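# Open the stapler cover past vertical and leave it

## Task

Swing the stapler's top cover open until it is well beyond vertical, so staples could be put in from above, with the stapler left upright and open on the table under its own support rather than held by a gripper; then release it and pull both grippers away.

## Robot and tools

Robot: two arms, left_arm and right_arm, each ending in a parallel two-finger gripper. Cameras: cam_head_left, cam_head_right (head views) and cam_left_wrist, cam_right_wrist (one per gripper), each 672x504.

Frame: a single scene frame for everything. Origin on the table surface midway between the arms; +x points out across the table, +z up, and left_arm sits on the +y side. The names left and right refer to the arms, not to image sides. Positions are in metres; orientations are quaternions written w first (qw, qx, qy, qz). On a gripper, the fingers extend along its own +z and separate along its own y. The reported end_effector_position is the spot between the finger pads, roughly 1 cm short of the tips. Printed positions may be somewhat off, worse when an arm reaches far.

Row layout (used by both motion tools): one flat list of 16 numbers covering both arms, always all 16 even if one arm is idle: left_arm x, y, z, qw, qx, qy, qz, opening, then right_arm x, y, z, qw, qx, qy, qz, opening. x, y, z and the quaternion are an absolute target pose for that gripper in the scene frame, not an offset. Opening runs from -1 (closed) to +1 (fully open, 0.094 m). Optionally 12 more numbers from 0 to 1 may follow: stiffness multipliers on each joint's position gain, left_arm's six then right_arm's six, in Joint positions order (waist, shoulder, elbow, wrist pitch, wrist yaw, wrist roll); they persist until changed.

execute_actions(actions): a list of actions; each action is a list of up to 15 rows, one row per 1/30 s control step. If fewer than 15 rows are given, the last one is repeated to fill 15 steps. An empty list just reports state and images. A target lying more than 0.6 m from a gripper's current position along any of that gripper's own axes gets the action rejected for both arms; a malformed action, or a first action failing that check against the latest reported state, rejects the entire call with no motion.

move(target, speed, blocking): target is one 16-number row as above (absolute poses). Each gripper travels in a straight line toward its pose; both finish together, taking 0.5 to 10 s, stopping short if 10 s is not enough. speed is the top path speed in m/s, 0.002 to 0.5, default 0.25; rotation is capped at twice that value in rad/s. Paths do not avoid obstacles or the other arm, and grippers may lag, wander or overshoot the speed, especially with the arm nearly straight. Openings are applied at the start. blocking=false returns after 0.5 s while motion continues; then use wait or stop before sending new rows or moves. The result adds a move: line with the outcome (done, off_target, moving, held, fault) and which limits applied (paced = pose clipped; held = a check blocked steps, after which the arm may jump fast), plus each gripper's distance to its pose. If only one arm is named, the other finished fine.

wait(seconds): 0 to 10; lets the scene run holding last commands, returns early if a move ends. stop(): brakes a running move; needs some stopping room. zoom_image(camera, region): region [x0, y0, x1, y1] in pixels, origin top-left, at most 504x504, for a sharper look. finished_scene(scene): integer number of the current scene; ends it permanently and reports success, so call only once the cover stays open without help.

Control behaviour: every step the commanded pose is clipped to within 70 mm and 16 degrees of the measured pose, and damped inverse kinematics favours position over orientation. Long moves need several actions; after an action the arm only reaches its last clipped pose. Joint friction may leave a gripper up to about 31 mm from the command, and tiny commands may not move it. To hold orientation, repeat the same quaternion every row rather than copying the drifting reported one. To keep an arm still, resend its last reported full pose and intended opening each call. Hand target lines show what the controller is currently steering toward. A pose unreachable line means the clearance check altered or blocked that arm's command.

Gripping: grip_measured uses the same -1..1 scale. To hold something, command about 0.03 below grip_measured for a firm grip, less for a light one. Pads push about 50 to 62 N, less on thin parts, with a brief spike on contact. Readings can be off by about 1 mm per gripper.

Joint ranges (rad): waist -2.618 to 3.054, shoulder 0 to 3.142, elbow 0 to 3.142, wrist pitch -1.571 to 1.571, wrist yaw -1.571 to 1.571, wrist roll -2.094 to 2.094. Torque readings are raw drive outputs with offsets and noise, nonzero even in free air. Motors heat while loaded: MOTOR HOT from 75 °C, a 10 s stop at 90 °C, and at 100 °C the arm goes limp and drops; these show as OVER-TEMPERATURE FAULT lines.

Avoid: knocking the stapler or anything else off the table (fails the job), collisions or hard pressing between the arms, slamming, dropping, and heavy shoves. Faster contacts and targets set deep past a surface push harder. Occasional brief external tugs or pushes on objects may occur. Finish by opening the grippers and backing away so the stapler stands open by itself.

Each tool is called after "Request:" in YAML: its name, and indented under it one key for each argument.

## Session

Request:
execute_actions:
  actions: []

Scene clock: 0.00 s.
left_arm: end_effector_position=(+0.4781, +0.5979, +0.3444) grip_measured=+1.000 end_effector_quat_wxyz=(+0.719, -0.620, +0.306, -0.075) | right_arm: end_effector_position=(+0.1995, +0.1139, +0.2449) grip_measured=+1.000 end_effector_quat_wxyz=(+0.034, -0.001, +0.955, +0.296)
Joint positions: left_arm=[ 0.398  1.795  1.405  0.439 -0.454 -1.195  0.094] | right_arm=[ 0.819  1.988  2.133 -1.17  -0.275  1.034  0.094]
Joint velocities: left_arm=[ 0.002  0.002 -0.027 -0.051 -0.066  0.007  0.   ] | right_arm=[-0.017  0.007 -0.012 -0.051  0.022  0.066  0.   ]
Joint torques (N m, as the arm reports them, + toward a larger angle): no reading
Motor temperatures (°C, as the motors report them): left_arm=[14 15 13 14 14 16] | right_arm=[14 16 18 16 16 17]
Hand target (left_arm): +0.478, +0.598, +0.344; +0.719, -0.620, +0.306, -0.075
Hand target (right_arm): +0.200, +0.114, +0.245; +0.034, -0.001, +0.955, +0.296
Joint stiffness scale: left_arm=[1. 1. 1. 1. 1. 1.] | right_arm=[1. 1. 1. 1. 1. 1.]

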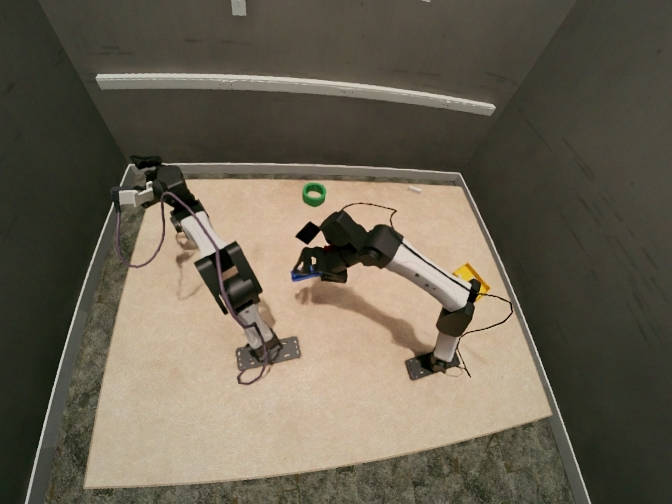

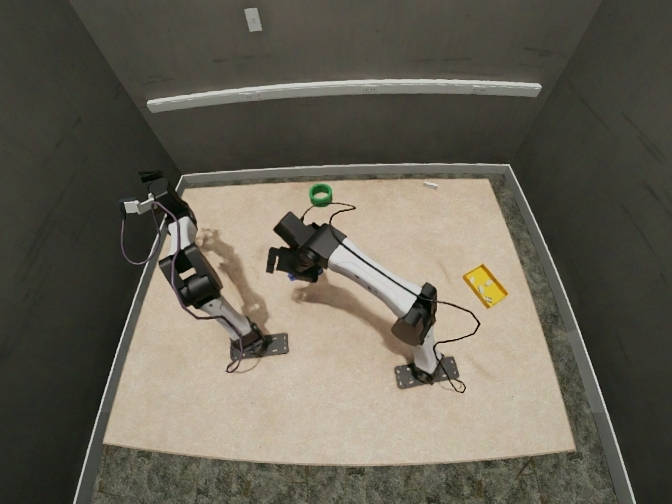

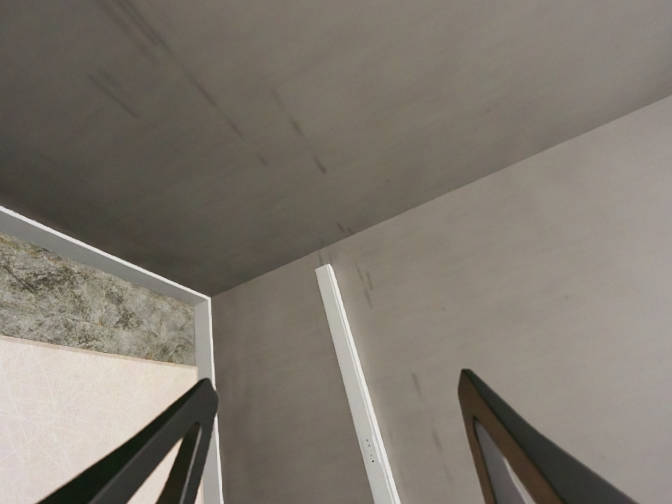

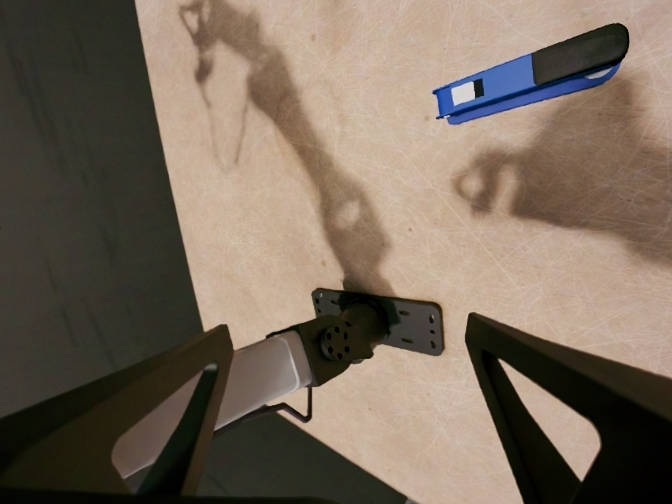

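Request:
move:
  target: [0.2,0.4,0.25,0,0,1,0,1,0.22,0.05,0.27,0,0,1,0,1]

Scene clock: 6.03 s.
left_arm: end_effector_position=(+0.2022, +0.4042, +0.2563) grip_measured=+1.000 end_effector_quat_wxyz=(+0.101, -0.010, +0.989, +0.106) | right_arm: end_effector_position=(+0.2192, +0.0581, +0.2692) grip_measured=+1.000 end_effector_quat_wxyz=(+0.108, +0.002, +0.979, +0.171)
Joint positions: left_arm=[ 0.64   1.255  1.543 -1.567 -0.006  0.777  0.094] | right_arm=[ 0.807  2.102  2.519 -1.581 -0.024  0.955  0.094]
Joint velocities: left_arm=[-0.012 -0.002  0.012 -0.022 -0.066 -0.007  0.   ] | right_arm=[ 0.002  0.002 -0.007 -0.022  0.037 -0.007  0.   ]
Joint torques (N m, as the arm reports them, + toward a larger angle): left_arm=[-0.78 -4.22  5.26  1.1   0.   -0.02] | right_arm=[ -0.73 -12.24   4.09   0.98   0.23  -0.14]
Motor temperatures (°C, as the motors report them): left_arm=[14 16 14 15 14 16] | right_arm=[14 19 19 17 16 17]
Hand target (left_arm): +0.198, +0.400, +0.254; +0.095, -0.002, +0.990, +0.106
Hand target (right_arm): +0.220, +0.050, +0.271; +0.112, +0.002, +0.980, +0.163
Off the commanded pose (left_arm): 0.008 m, 17 deg; orientation clipped at the last step of the last action.
Off the commanded pose (right_arm): 0.008 m, 23 deg; orientation clipped at the last step of the last action.
Joint stiffness scale: left_arm=[1. 1. 1. 1. 1. 1.] | right_arm=[1. 1. 1. 1. 1. 1.]
joint sent to its limit (left arm) — the command would take joint 4 (wrist pitch) past its lower limit, so that joint was sent only as far as its limit.
joint sent to its limit (right arm) — the command would take joint 4 (wrist pitch) past its lower limit, so that joint was sent only as far as its limit.
move: off_target (left_arm, right_arm); limits=paced

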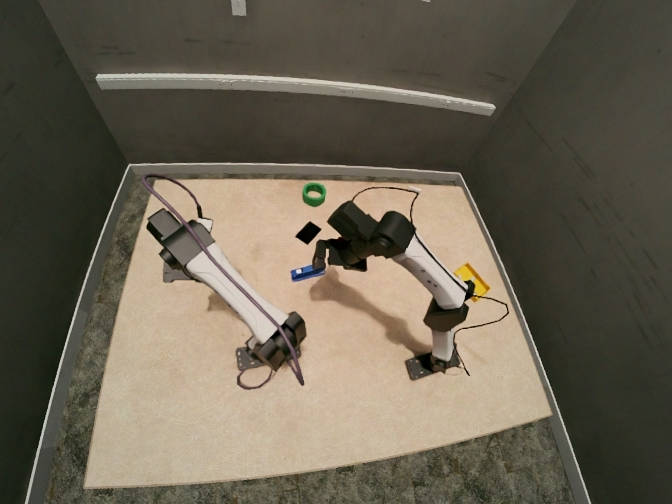

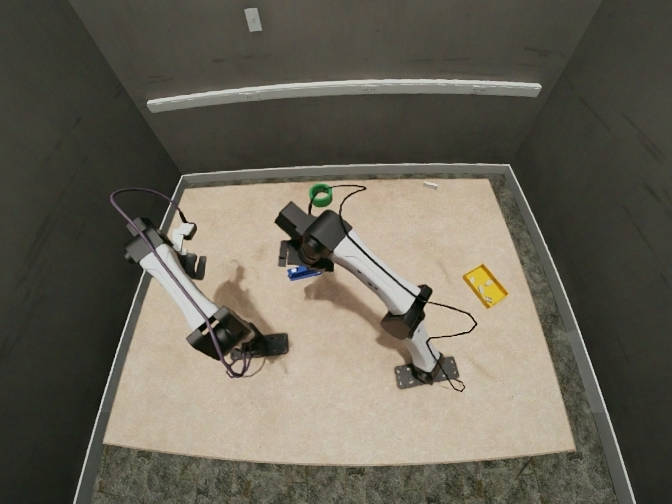

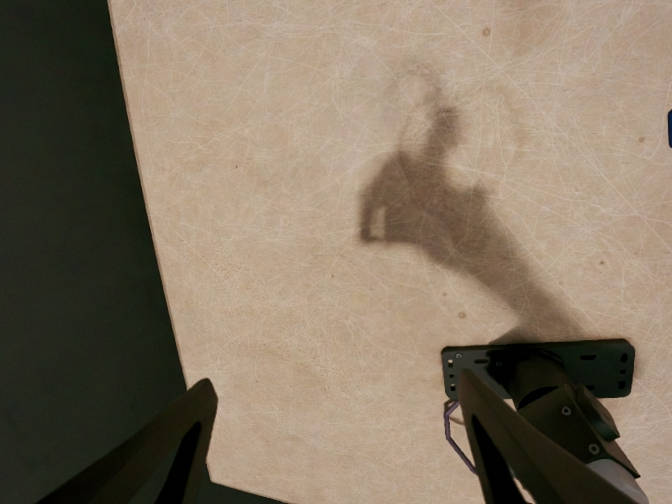

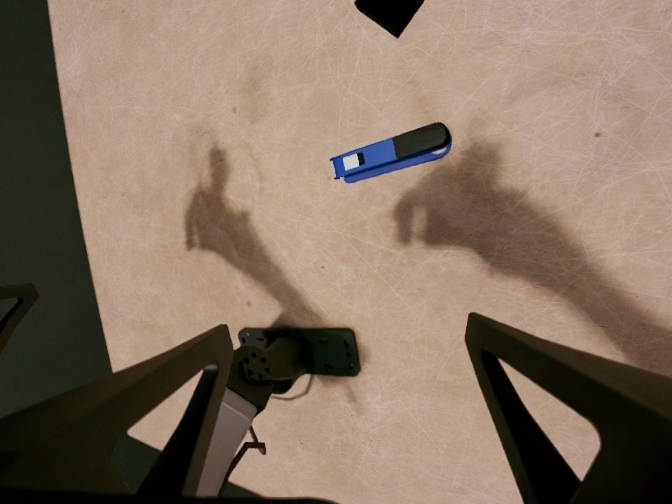

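Request:
move:
  target: [0.2,0.4,0.15,0,0,1,0,1,0.2,0.02,0.15,0,0,1,0,1]

Scene clock: 7.90 s.
left_arm: end_effector_position=(+0.1952, +0.3977, +0.1559) grip_measured=+1.000 end_effector_quat_wxyz=(-0.003, -0.004, +1.000, +0.004) | right_arm: end_effector_position=(+0.1986, +0.0247, +0.1541) grip_measured=+1.000 end_effector_quat_wxyz=(+0.001, -0.000, +1.000, +0.007)
Joint positions: left_arm=[ 0.64   1.366  1.245 -1.448 -0.009  0.788  0.094] | right_arm=[ 0.807  2.153  2.177 -1.583 -0.007  0.945  0.094]
Joint velocities: left_arm=[-0.002 -0.002 -0.002  0.037 -0.007 -0.022  0.   ] | right_arm=[-0.007 -0.002  0.002 -0.007 -0.051 -0.007  0.   ]
Joint torques (N m, as the arm reports them, + toward a larger angle): left_arm=[-0.54 -3.76  6.12  0.74  0.14  0.  ] | right_arm=[ -0.53 -11.81   5.01   0.35   0.23  -0.12]
Motor temperatures (°C, as the motors report them): left_arm=[14 16 14 15 14 16] | right_arm=[14 19 19 17 16 17]
Hand target (left_arm): +0.198, +0.398, +0.151; -0.002, +0.001, +1.000, +0.001
Hand target (right_arm): +0.200, +0.020, +0.152; +0.001, -0.002, +1.000, -0.001
Off the commanded pose (left_arm): 0.008 m, 1 deg.
Off the commanded pose (right_arm): 0.006 m, 1 deg.
Joint stiffness scale: left_arm=[1. 1. 1. 1. 1. 1.] | right_arm=[1. 1. 1. 1. 1. 1.]
move: done

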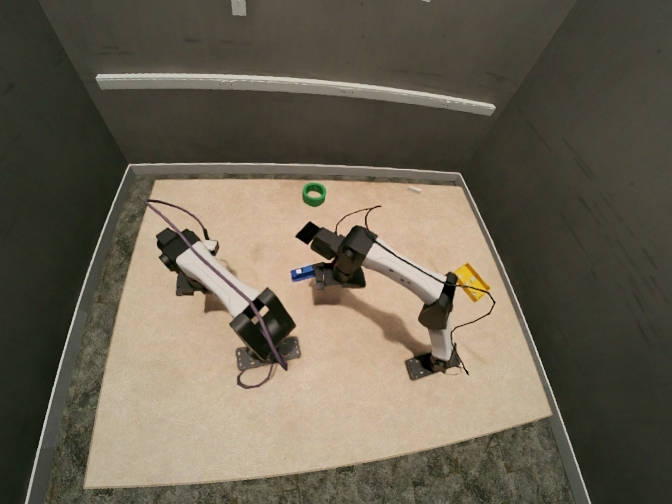

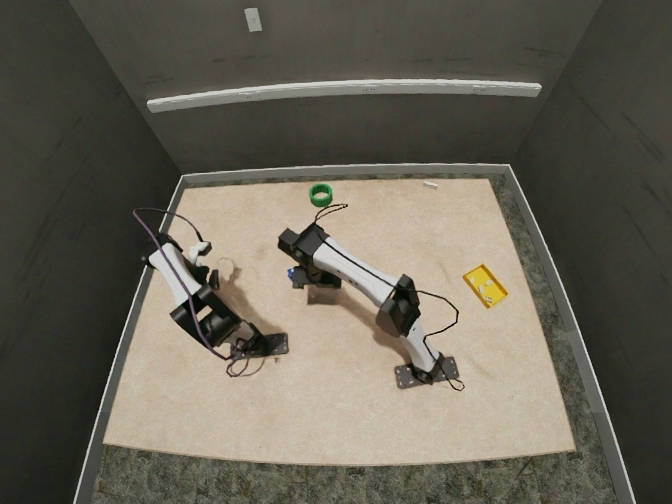

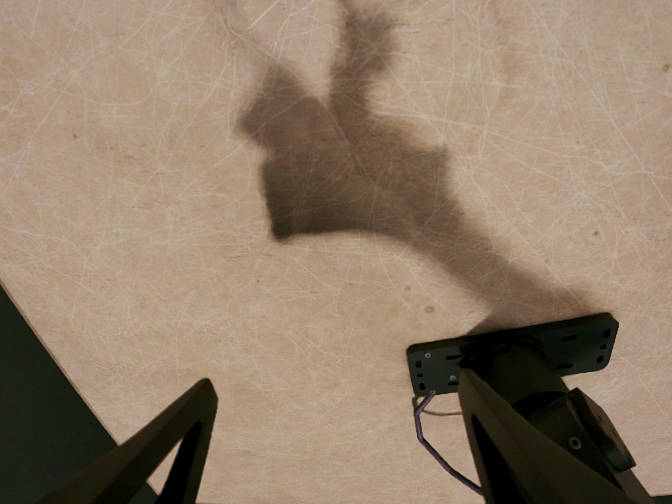

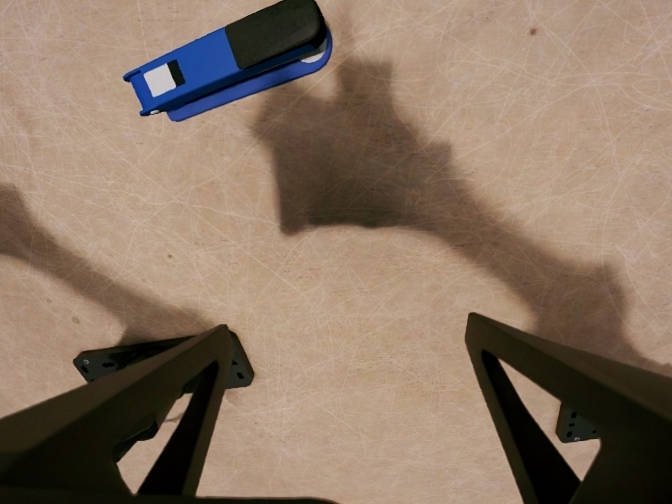

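Request:
move:
  target: [0.2,0.4,0.15,0,0,1,0,1,0.29,0.07,0.15,0,0,1,0,1]

Request:
zoom_image:
  camera: "cam_right_wrist"
  region: [150,80,500,340]

Scene clock: 9.47 s.
left_arm: end_effector_position=(+0.1962, +0.3987, +0.1559) grip_measured=+1.000 end_effector_quat_wxyz=(-0.001, -0.004, +1.000, +0.006) | right_arm: end_effector_position=(+0.2856, +0.0698, +0.1417) grip_measured=+1.000 end_effector_quat_wxyz=(+0.057, +0.007, +0.996, +0.072)
Joint positions: left_arm=[ 0.64   1.366  1.245 -1.442 -0.009  0.788  0.094] | right_arm=[ 0.719  2.475  2.671 -1.584 -0.007  0.872  0.094]
Joint velocities: left_arm=[ 0.012  0.007  0.022 -0.081 -0.037  0.022  0.   ] | right_arm=[-0.007 -0.002 -0.007  0.022 -0.037 -0.007  0.   ]
Joint torques (N m, as the arm reports them, + toward a larger angle): left_arm=[-0.34 -3.24  6.31  0.74  0.18  0.01] | right_arm=[ -0.12 -13.68   8.49   0.63   0.16  -0.16]
Motor temperatures (°C, as the motors report them): left_arm=[14 16 14 15 14 16] | right_arm=[14 20 19 17 16 17]
Hand target (left_arm): +0.200, +0.400, +0.150; -0.000, -0.000, +1.000, +0.000
Hand target (right_arm): +0.289, +0.071, +0.149; +0.067, +0.002, +0.995, +0.080
Off the commanded pose (left_arm): 0.007 m, 1 deg.
Off the commanded pose (right_arm): 0.009 m, 11 deg.
Joint stiffness scale: left_arm=[1. 1. 1. 1. 1. 1.] | right_arm=[1. 1. 1. 1. 1. 1.]
joint sent to its limit (right arm) — the command would take joint 4 (wrist pitch) past its lower limit, so that joint was sent only as far as its limit.
move: off_target (right_arm)

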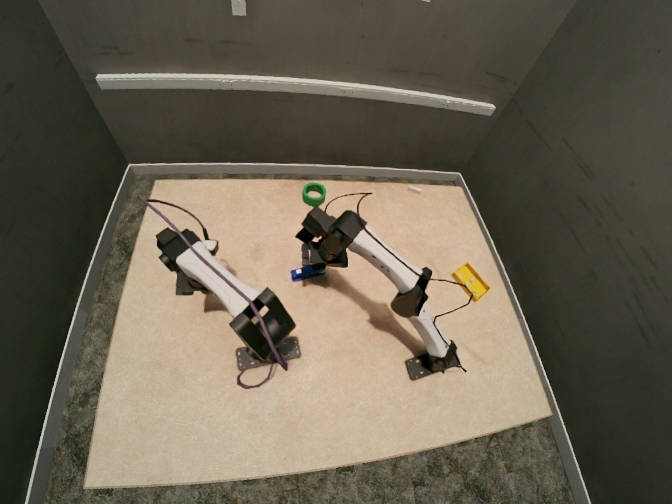

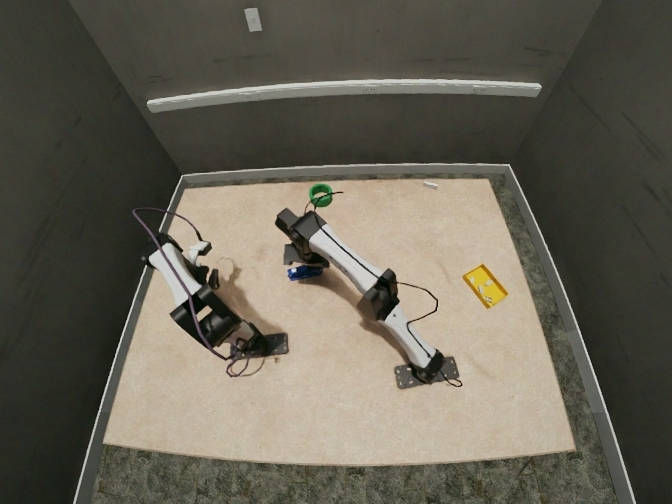

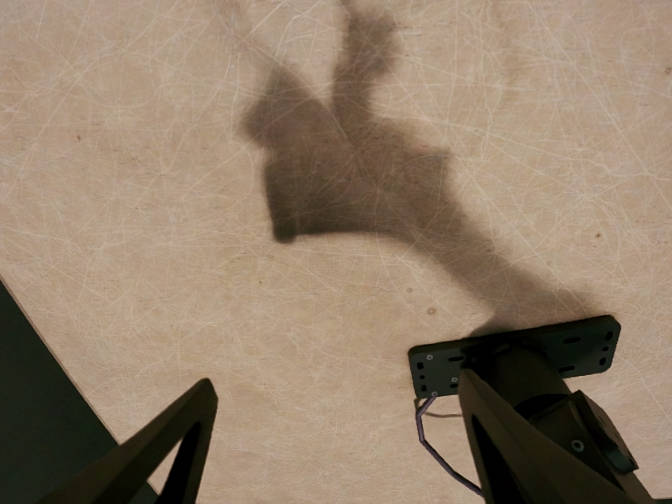

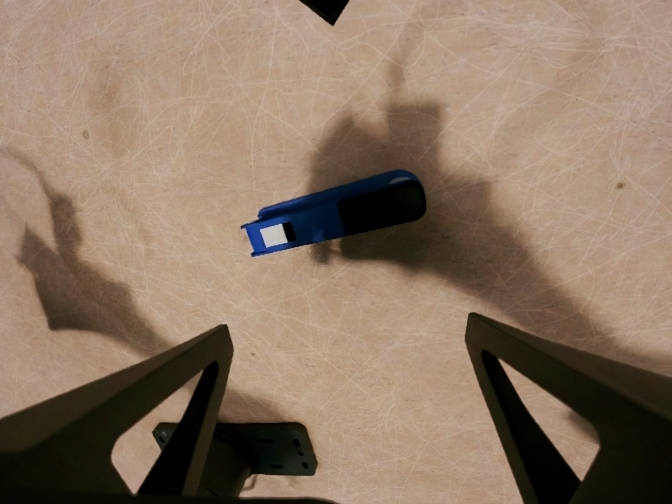

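Region (150, 80, 500, 340) of cam_right_wrist's 672x504 image, scaled by 1.440, with more detail than that image has; it fills the top 374 rows of this view, and the rest is white.

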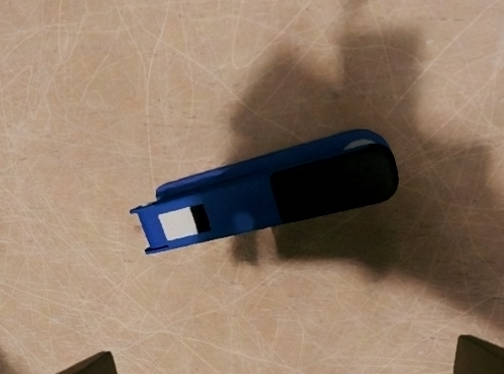

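Request:
move:
  target: [0.2,0.4,0.15,0,0,1,0,1,0.31,-0.07,0.13,0.294,-0.70,0.509,0.4045,1]

Request:
move:
  target: [0.2,0.25,0.15,0,0,1,0,1,0.325,-0.03,0.04,0.294,-0.70,0.509,0.4045,1]

Scene clock: 16.33 s.
left_arm: end_effector_position=(+0.1962, +0.3987, +0.1559) grip_measured=+1.000 end_effector_quat_wxyz=(-0.001, -0.004, +1.000, +0.006) | right_arm: end_effector_position=(+0.3043, -0.0661, +0.1236) grip_measured=+1.000 end_effector_quat_wxyz=(-0.280, +0.699, -0.513, -0.412)
Joint positions: left_arm=[ 0.64   1.366  1.245 -1.442 -0.009  0.788  0.094] | right_arm=[ 0.118  2.18   1.755 -1.287 -1.036 -1.7    0.094]
Joint velocities: left_arm=[ 0.007  0.002 -0.012  0.037  0.081  0.022  0.   ] | right_arm=[ 0.022  0.002 -0.002 -0.139 -0.022 -0.022  0.   ]
Joint torques (N m, as the arm reports them, + toward a larger angle): left_arm=[-0.34 -3.24  6.33  0.73  0.17  0.02] | right_arm=[ -0.64 -11.     8.5   -0.03  -0.51  -0.12]
Motor temperatures (°C, as the motors report them): left_arm=[14 16 15 15 14 16] | right_arm=[14 22 20 17 16 17]
Hand target (left_arm): +0.200, +0.400, +0.150; -0.000, +0.000, +1.000, -0.000
Hand target (right_arm): +0.309, -0.067, +0.129; -0.289, +0.699, -0.509, -0.412
Off the commanded pose (left_arm): 0.007 m, 1 deg.
Off the commanded pose (right_arm): 0.009 m, 2 deg.
Joint stiffness scale: left_arm=[1. 1. 1. 1. 1. 1.] | right_arm=[1. 1. 1. 1. 1. 1.]
move: done

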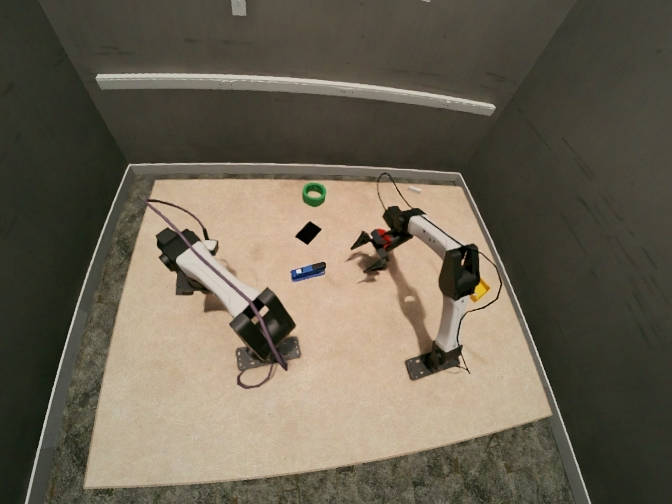

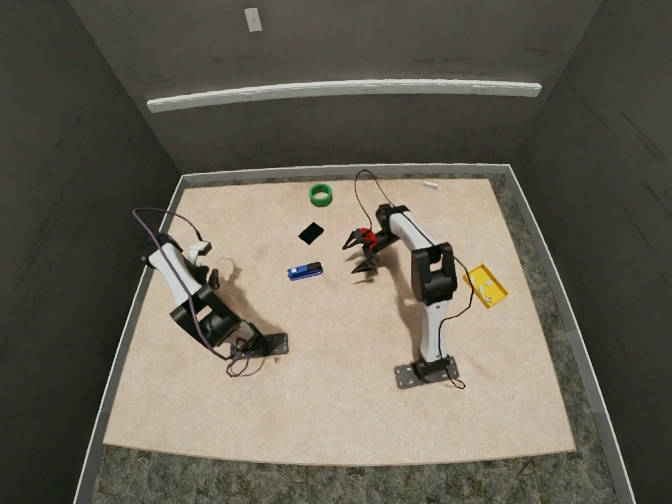

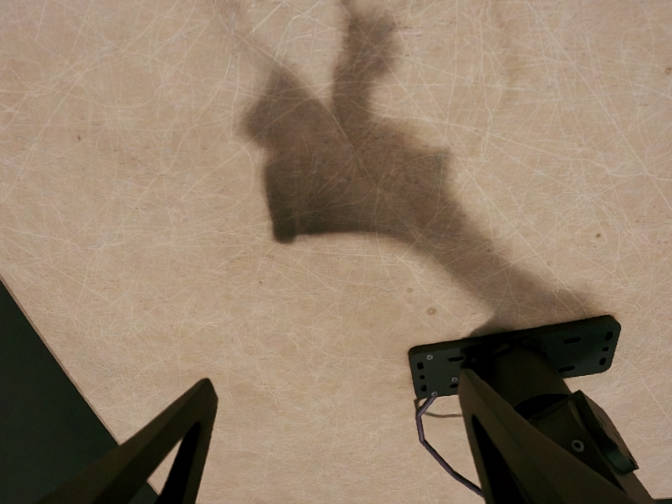

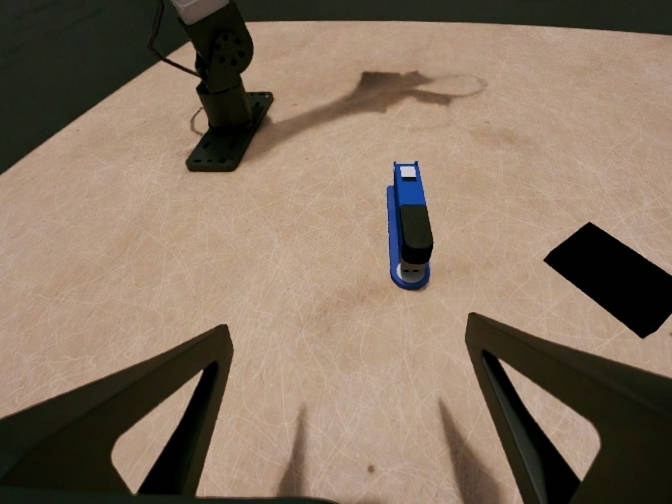

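Scene clock: 17.70 s.
left_arm: end_effector_position=(+0.2073, +0.2533, +0.1521) grip_measured=+1.000 end_effector_quat_wxyz=(+0.008, +0.001, +1.000, +0.005) | right_arm: end_effector_position=(+0.3311, -0.0327, +0.0416) grip_measured=+1.000 end_effector_quat_wxyz=(-0.297, +0.704, -0.510, -0.396)
Joint positions: left_arm=[-0.093  1.145  1.08  -1.489 -0.01   0.065  0.094] | right_arm=[ 0.177  2.343  1.697 -0.901 -1.036 -1.558  0.094]
Joint velocities: left_arm=[ 0.002 -0.007 -0.002 -0.037 -0.037 -0.066  0.   ] | right_arm=[-0.017 -0.012  0.007  0.066 -0.022  0.037  0.   ]
Joint torques (N m, as the arm reports them, + toward a larger angle): left_arm=[-0.86 -3.5   5.87  0.39 -0.06 -0.1 ] | right_arm=[  0.71 -13.08   4.23   0.45  -0.49   0.08]
Motor temperatures (°C, as the motors report them): left_arm=[14 16 15 15 14 16] | right_arm=[14 23 20 17 16 17]
Hand target (left_arm): +0.200, +0.253, +0.150; +0.000, +0.000, +1.000, +0.009
Hand target (right_arm): +0.325, -0.030, +0.040; -0.294, +0.700, -0.510, -0.404
Off the commanded pose (left_arm): 0.008 m, 1 deg.
Off the commanded pose (right_arm): 0.007 m, 1 deg.
Joint stiffness scale: left_arm=[1. 1. 1. 1. 1. 1.] | right_arm=[1. 1. 1. 1. 1. 1.]
move: done

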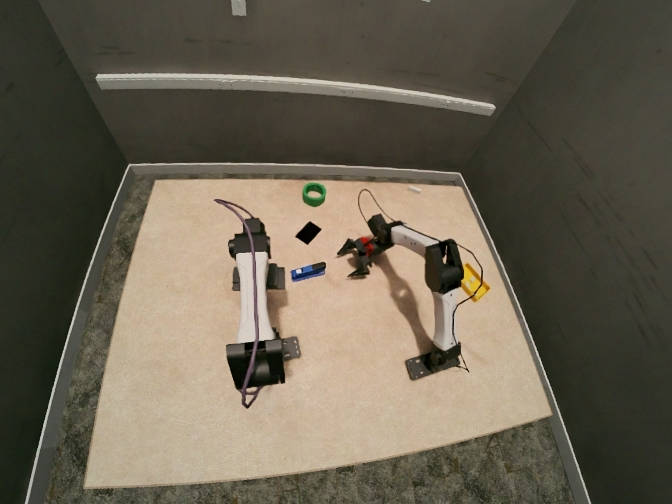

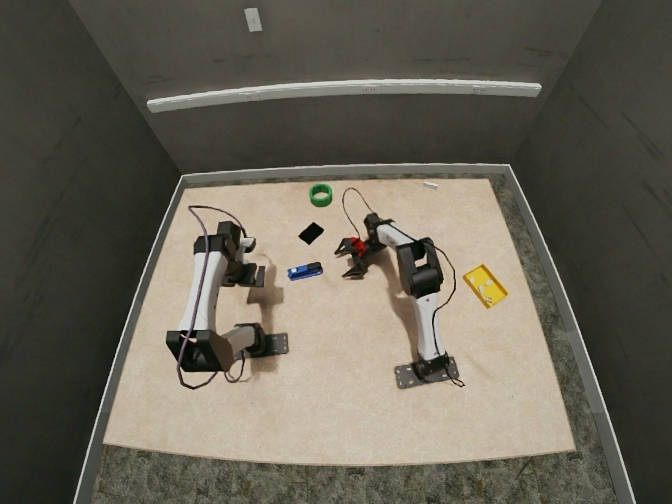

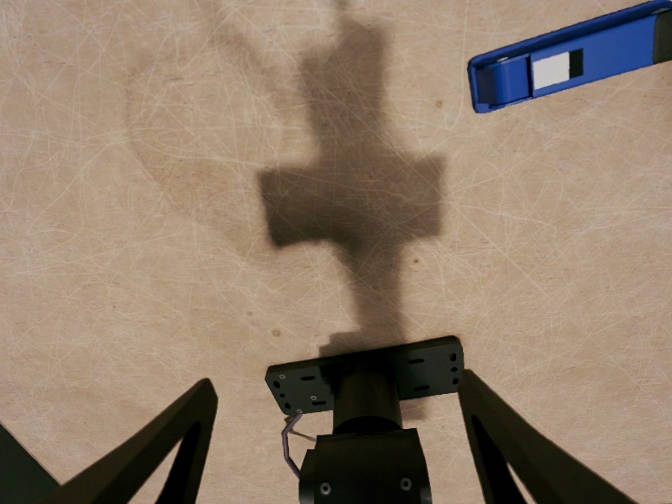

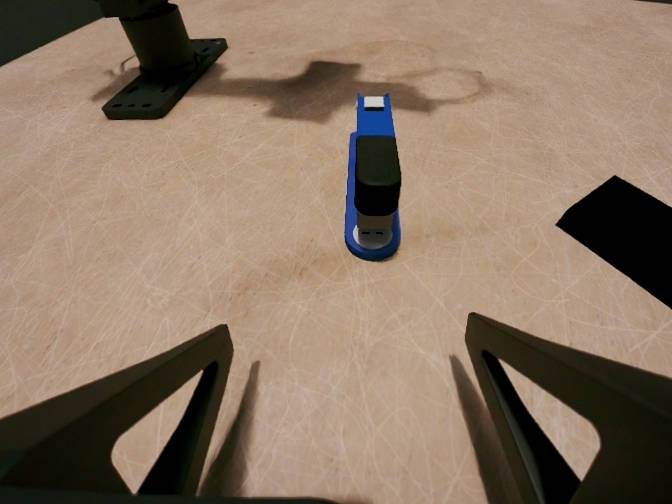

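Request:
move:
  target: [0.2,0.25,0.15,0,0,1,0,1,0.328,0.02,0.022,0.294,-0.70,0.509,0.4045,0.6]
  speed: 0.1

Request:
zoom_image:
  camera: "cam_right_wrist"
  region: [200,50,500,400]

Request:
zoom_image:
  camera: "cam_head_left"
  region: [270,230,390,300]

Scene clock: 19.67 s.
left_arm: end_effector_position=(+0.2072, +0.2532, +0.1521) grip_measured=+1.000 end_effector_quat_wxyz=(+0.008, -0.000, +1.000, +0.005) | right_arm: end_effector_position=(+0.3259, +0.0164, +0.0207) grip_measured=+0.602 end_effector_quat_wxyz=(-0.290, +0.700, -0.512, -0.406)
Joint positions: left_arm=[-0.093  1.145  1.08  -1.49  -0.009  0.062  0.094] | right_arm=[ 0.282  2.399  1.697 -0.696 -1.036 -1.359  0.075]
Joint velocities: left_arm=[-0.007 -0.002 -0.017  0.037  0.007  0.022  0.   ] | right_arm=[ 0.002  0.002  0.012  0.037 -0.022  0.11   0.001]
Joint torques (N m, as the arm reports them, + toward a larger angle): left_arm=[-0.76 -3.47  5.8   0.39  0.12 -0.11] | right_arm=[  0.48 -13.1    6.57   0.67  -0.38   0.08]
Motor temperatures (°C, as the motors report them): left_arm=[14 16 15 15 14 16] | right_arm=[14 23 20 17 16 17]
Hand target (left_arm): +0.200, +0.250, +0.150; +0.000, +0.000, +1.000, +0.000
Hand target (right_arm): +0.328, +0.020, +0.022; -0.295, +0.700, -0.510, -0.403
Off the commanded pose (left_arm): 0.008 m, 1 deg.
Off the commanded pose (right_arm): 0.004 m, 1 deg.
Joint stiffness scale: left_arm=[1. 1. 1. 1. 1. 1.] | right_arm=[1. 1. 1. 1. 1. 1.]
move: done

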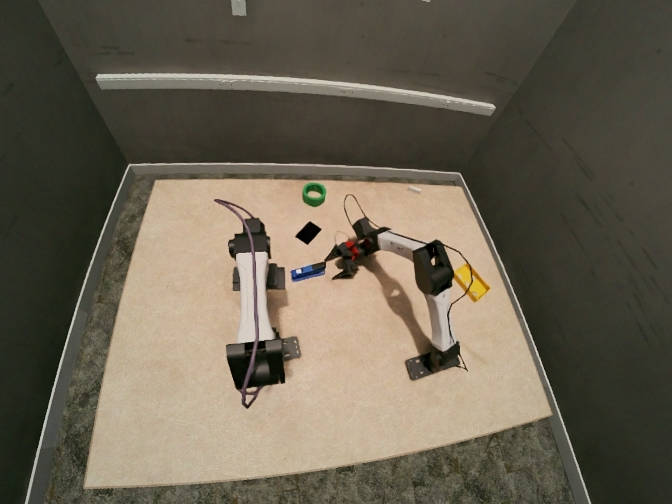

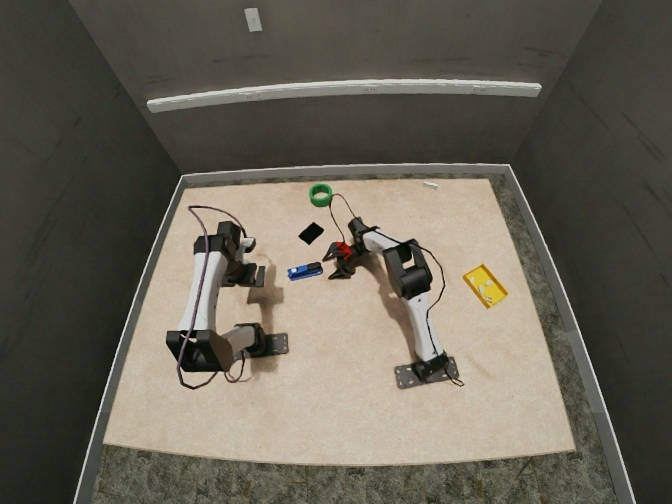

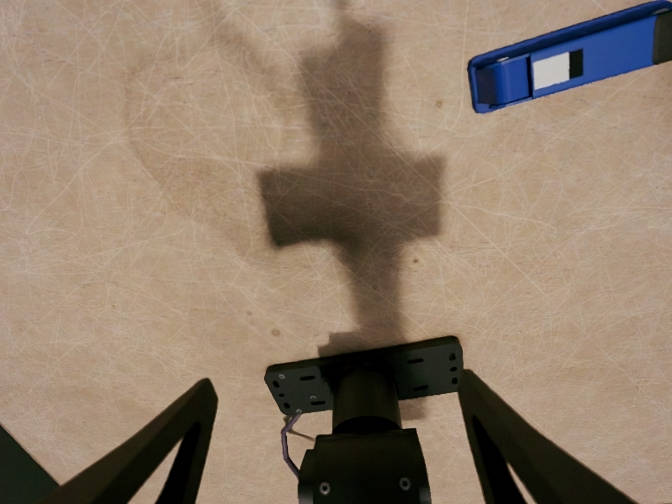

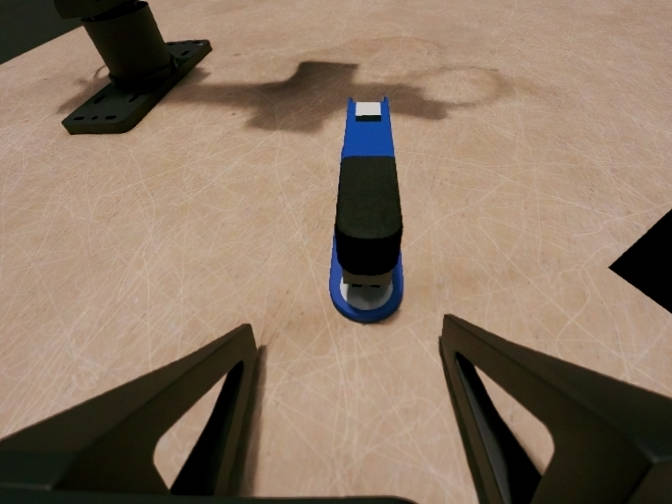

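Region (200, 50, 500, 400) of cam_right_wrist's 672x504 image, scaled by 1.440, with more detail than that image has; it fills the left 432 columns of this view, and the rest is white.

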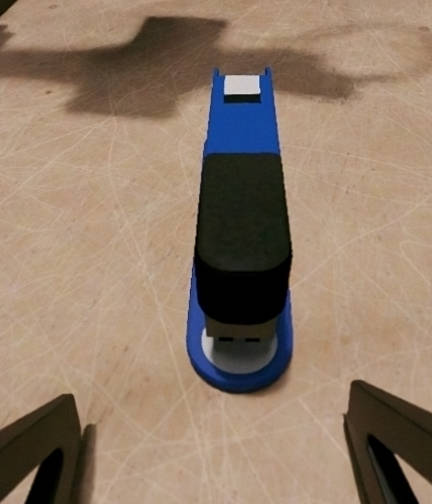

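Region (270, 230, 390, 300) of cam_head_left's 672x504 image, scaled by 4.200, with more detail than that image has; it fills the top 294 rows of this view, and the rest is white.

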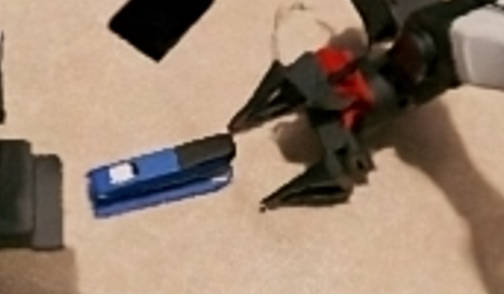

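Request:
move:
  target: [0.2,0.25,0.15,0,0,1,0,1,0.327,0.052,0.017,0.294,-0.70,0.509,0.4045,0.3]
  speed: 0.05

Request:
zoom_image:
  camera: "cam_head_left"
  region: [270,230,390,300]

Scene clock: 21.10 s.
left_arm: end_effector_position=(+0.2071, +0.2532, +0.1521) grip_measured=+1.000 end_effector_quat_wxyz=(+0.008, -0.000, +1.000, +0.005) | right_arm: end_effector_position=(+0.3190, +0.0438, +0.0142) grip_measured=+0.302 end_effector_quat_wxyz=(-0.284, +0.696, -0.516, -0.411)
Joint positions: left_arm=[-0.093  1.145  1.08  -1.49  -0.009  0.062  0.094] | right_arm=[ 0.342  2.418  1.697 -0.594 -1.026 -1.241  0.061]
Joint velocities: left_arm=[ 0.012  0.007 -0.002 -0.007  0.007 -0.007  0.   ] | right_arm=[-0.012 -0.002 -0.012  0.022 -0.051  0.051 -0.001]
Joint torques (N m, as the arm reports them, + toward a larger angle): left_arm=[-0.77 -3.46  5.8   0.39  0.12 -0.11] | right_arm=[  0.71 -12.3    9.17   0.8   -0.34   0.08]
Motor temperatures (°C, as the motors report them): left_arm=[14 16 15 15 14 16] | right_arm=[14 24 20 17 16 17]
Hand target (left_arm): +0.200, +0.250, +0.150; -0.000, +0.000, +1.000, +0.000
Hand target (right_arm): +0.327, +0.052, +0.017; -0.295, +0.700, -0.510, -0.404
Off the commanded pose (left_arm): 0.008 m, 1 deg.
Off the commanded pose (right_arm): 0.012 m, 2 deg.
Joint stiffness scale: left_arm=[1. 1. 1. 1. 1. 1.] | right_arm=[1. 1. 1. 1. 1. 1.]
move: off_target (right_arm)

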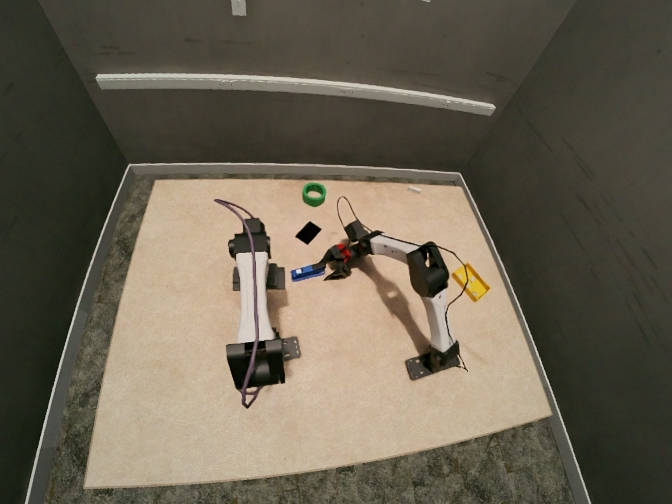

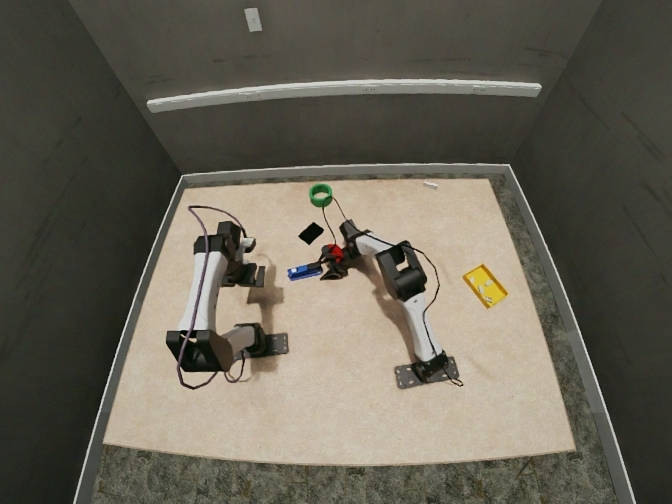

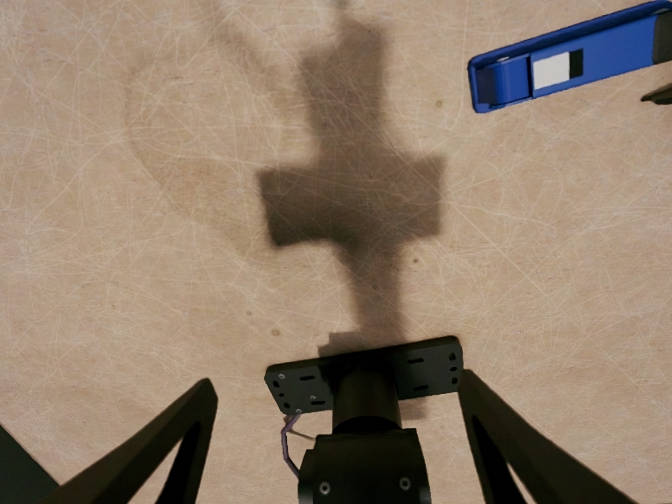

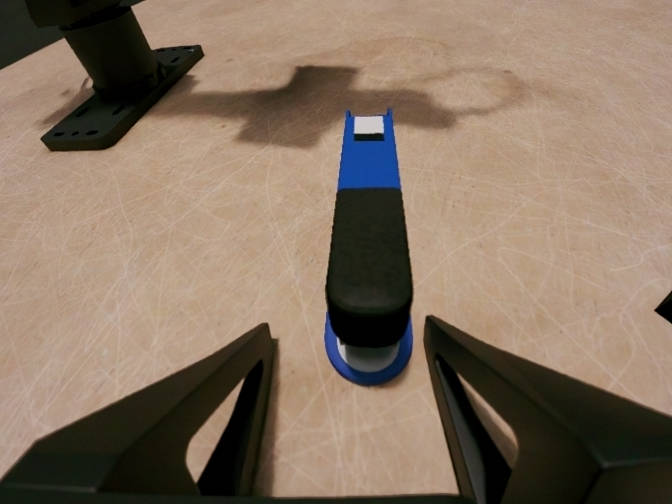

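Region (270, 230, 390, 300) of cam_head_left's 672x504 image, scaled by 4.200, with more detail than that image has; it fills the top 294 rows of this view, and the rest is white.

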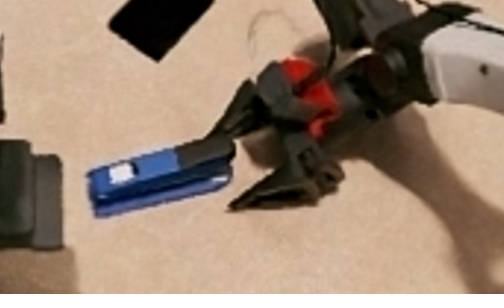

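Request:
move:
  target: [0.2,0.25,0.15,0,0,1,0,1,0.338,0.066,0.02,0.294,-0.70,0.509,0.4045,0.3]
  speed: 0.05

Scene clock: 22.20 s.
left_arm: end_effector_position=(+0.2071, +0.2532, +0.1521) grip_measured=+1.000 end_effector_quat_wxyz=(+0.008, -0.000, +1.000, +0.005) | right_arm: end_effector_position=(+0.3360, +0.0606, +0.0170) grip_measured=+0.302 end_effector_quat_wxyz=(-0.295, +0.699, -0.510, -0.406)
Joint positions: left_arm=[-0.093  1.145  1.08  -1.49  -0.009  0.062  0.094] | right_arm=[ 0.357  2.478  1.816 -0.6   -1.022 -1.21   0.061]
Joint velocities: left_arm=[-0.007 -0.022  0.012  0.007  0.022 -0.007  0.   ] | right_arm=[-0.012  0.017  0.007 -0.022 -0.095 -0.007 -0.001]
Joint torques (N m, as the arm reports them, + toward a larger angle): left_arm=[-0.76 -3.47  5.79  0.4   0.12 -0.11] | right_arm=[  0.8  -13.37   8.84   0.68  -0.32   0.08]
Motor temperatures (°C, as the motors report them): left_arm=[14 16 15 15 14 16] | right_arm=[14 24 20 17 16 17]
Hand target (left_arm): +0.200, +0.250, +0.150; -0.000, +0.000, +1.000, +0.000
Hand target (right_arm): +0.338, +0.066, +0.020; -0.295, +0.700, -0.509, -0.404
Off the commanded pose (left_arm): 0.008 m, 1 deg.
Off the commanded pose (right_arm): 0.006 m, 0 deg.
Joint stiffness scale: left_arm=[1. 1. 1. 1. 1. 1.] | right_arm=[1. 1. 1. 1. 1. 1.]
move: done

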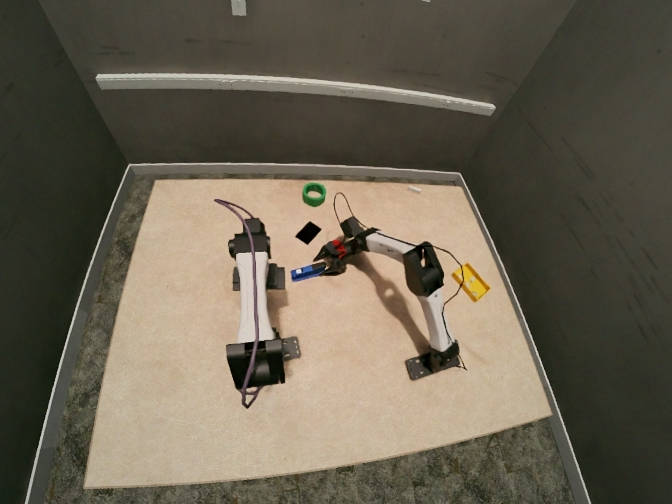

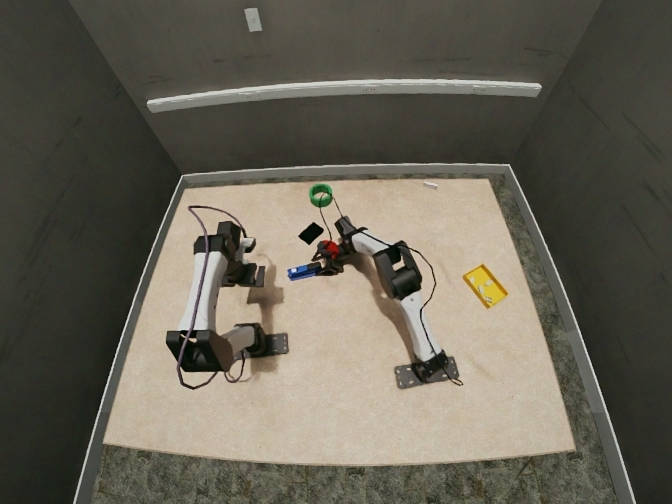

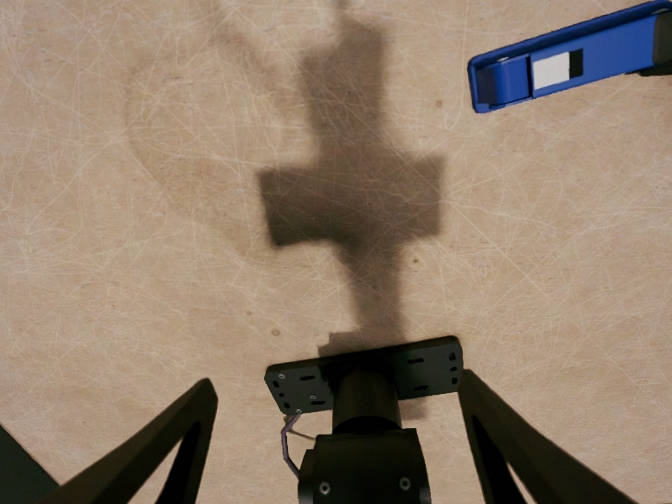

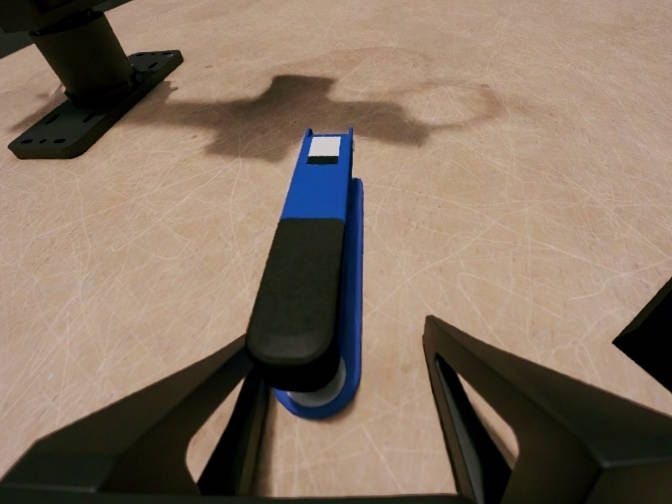

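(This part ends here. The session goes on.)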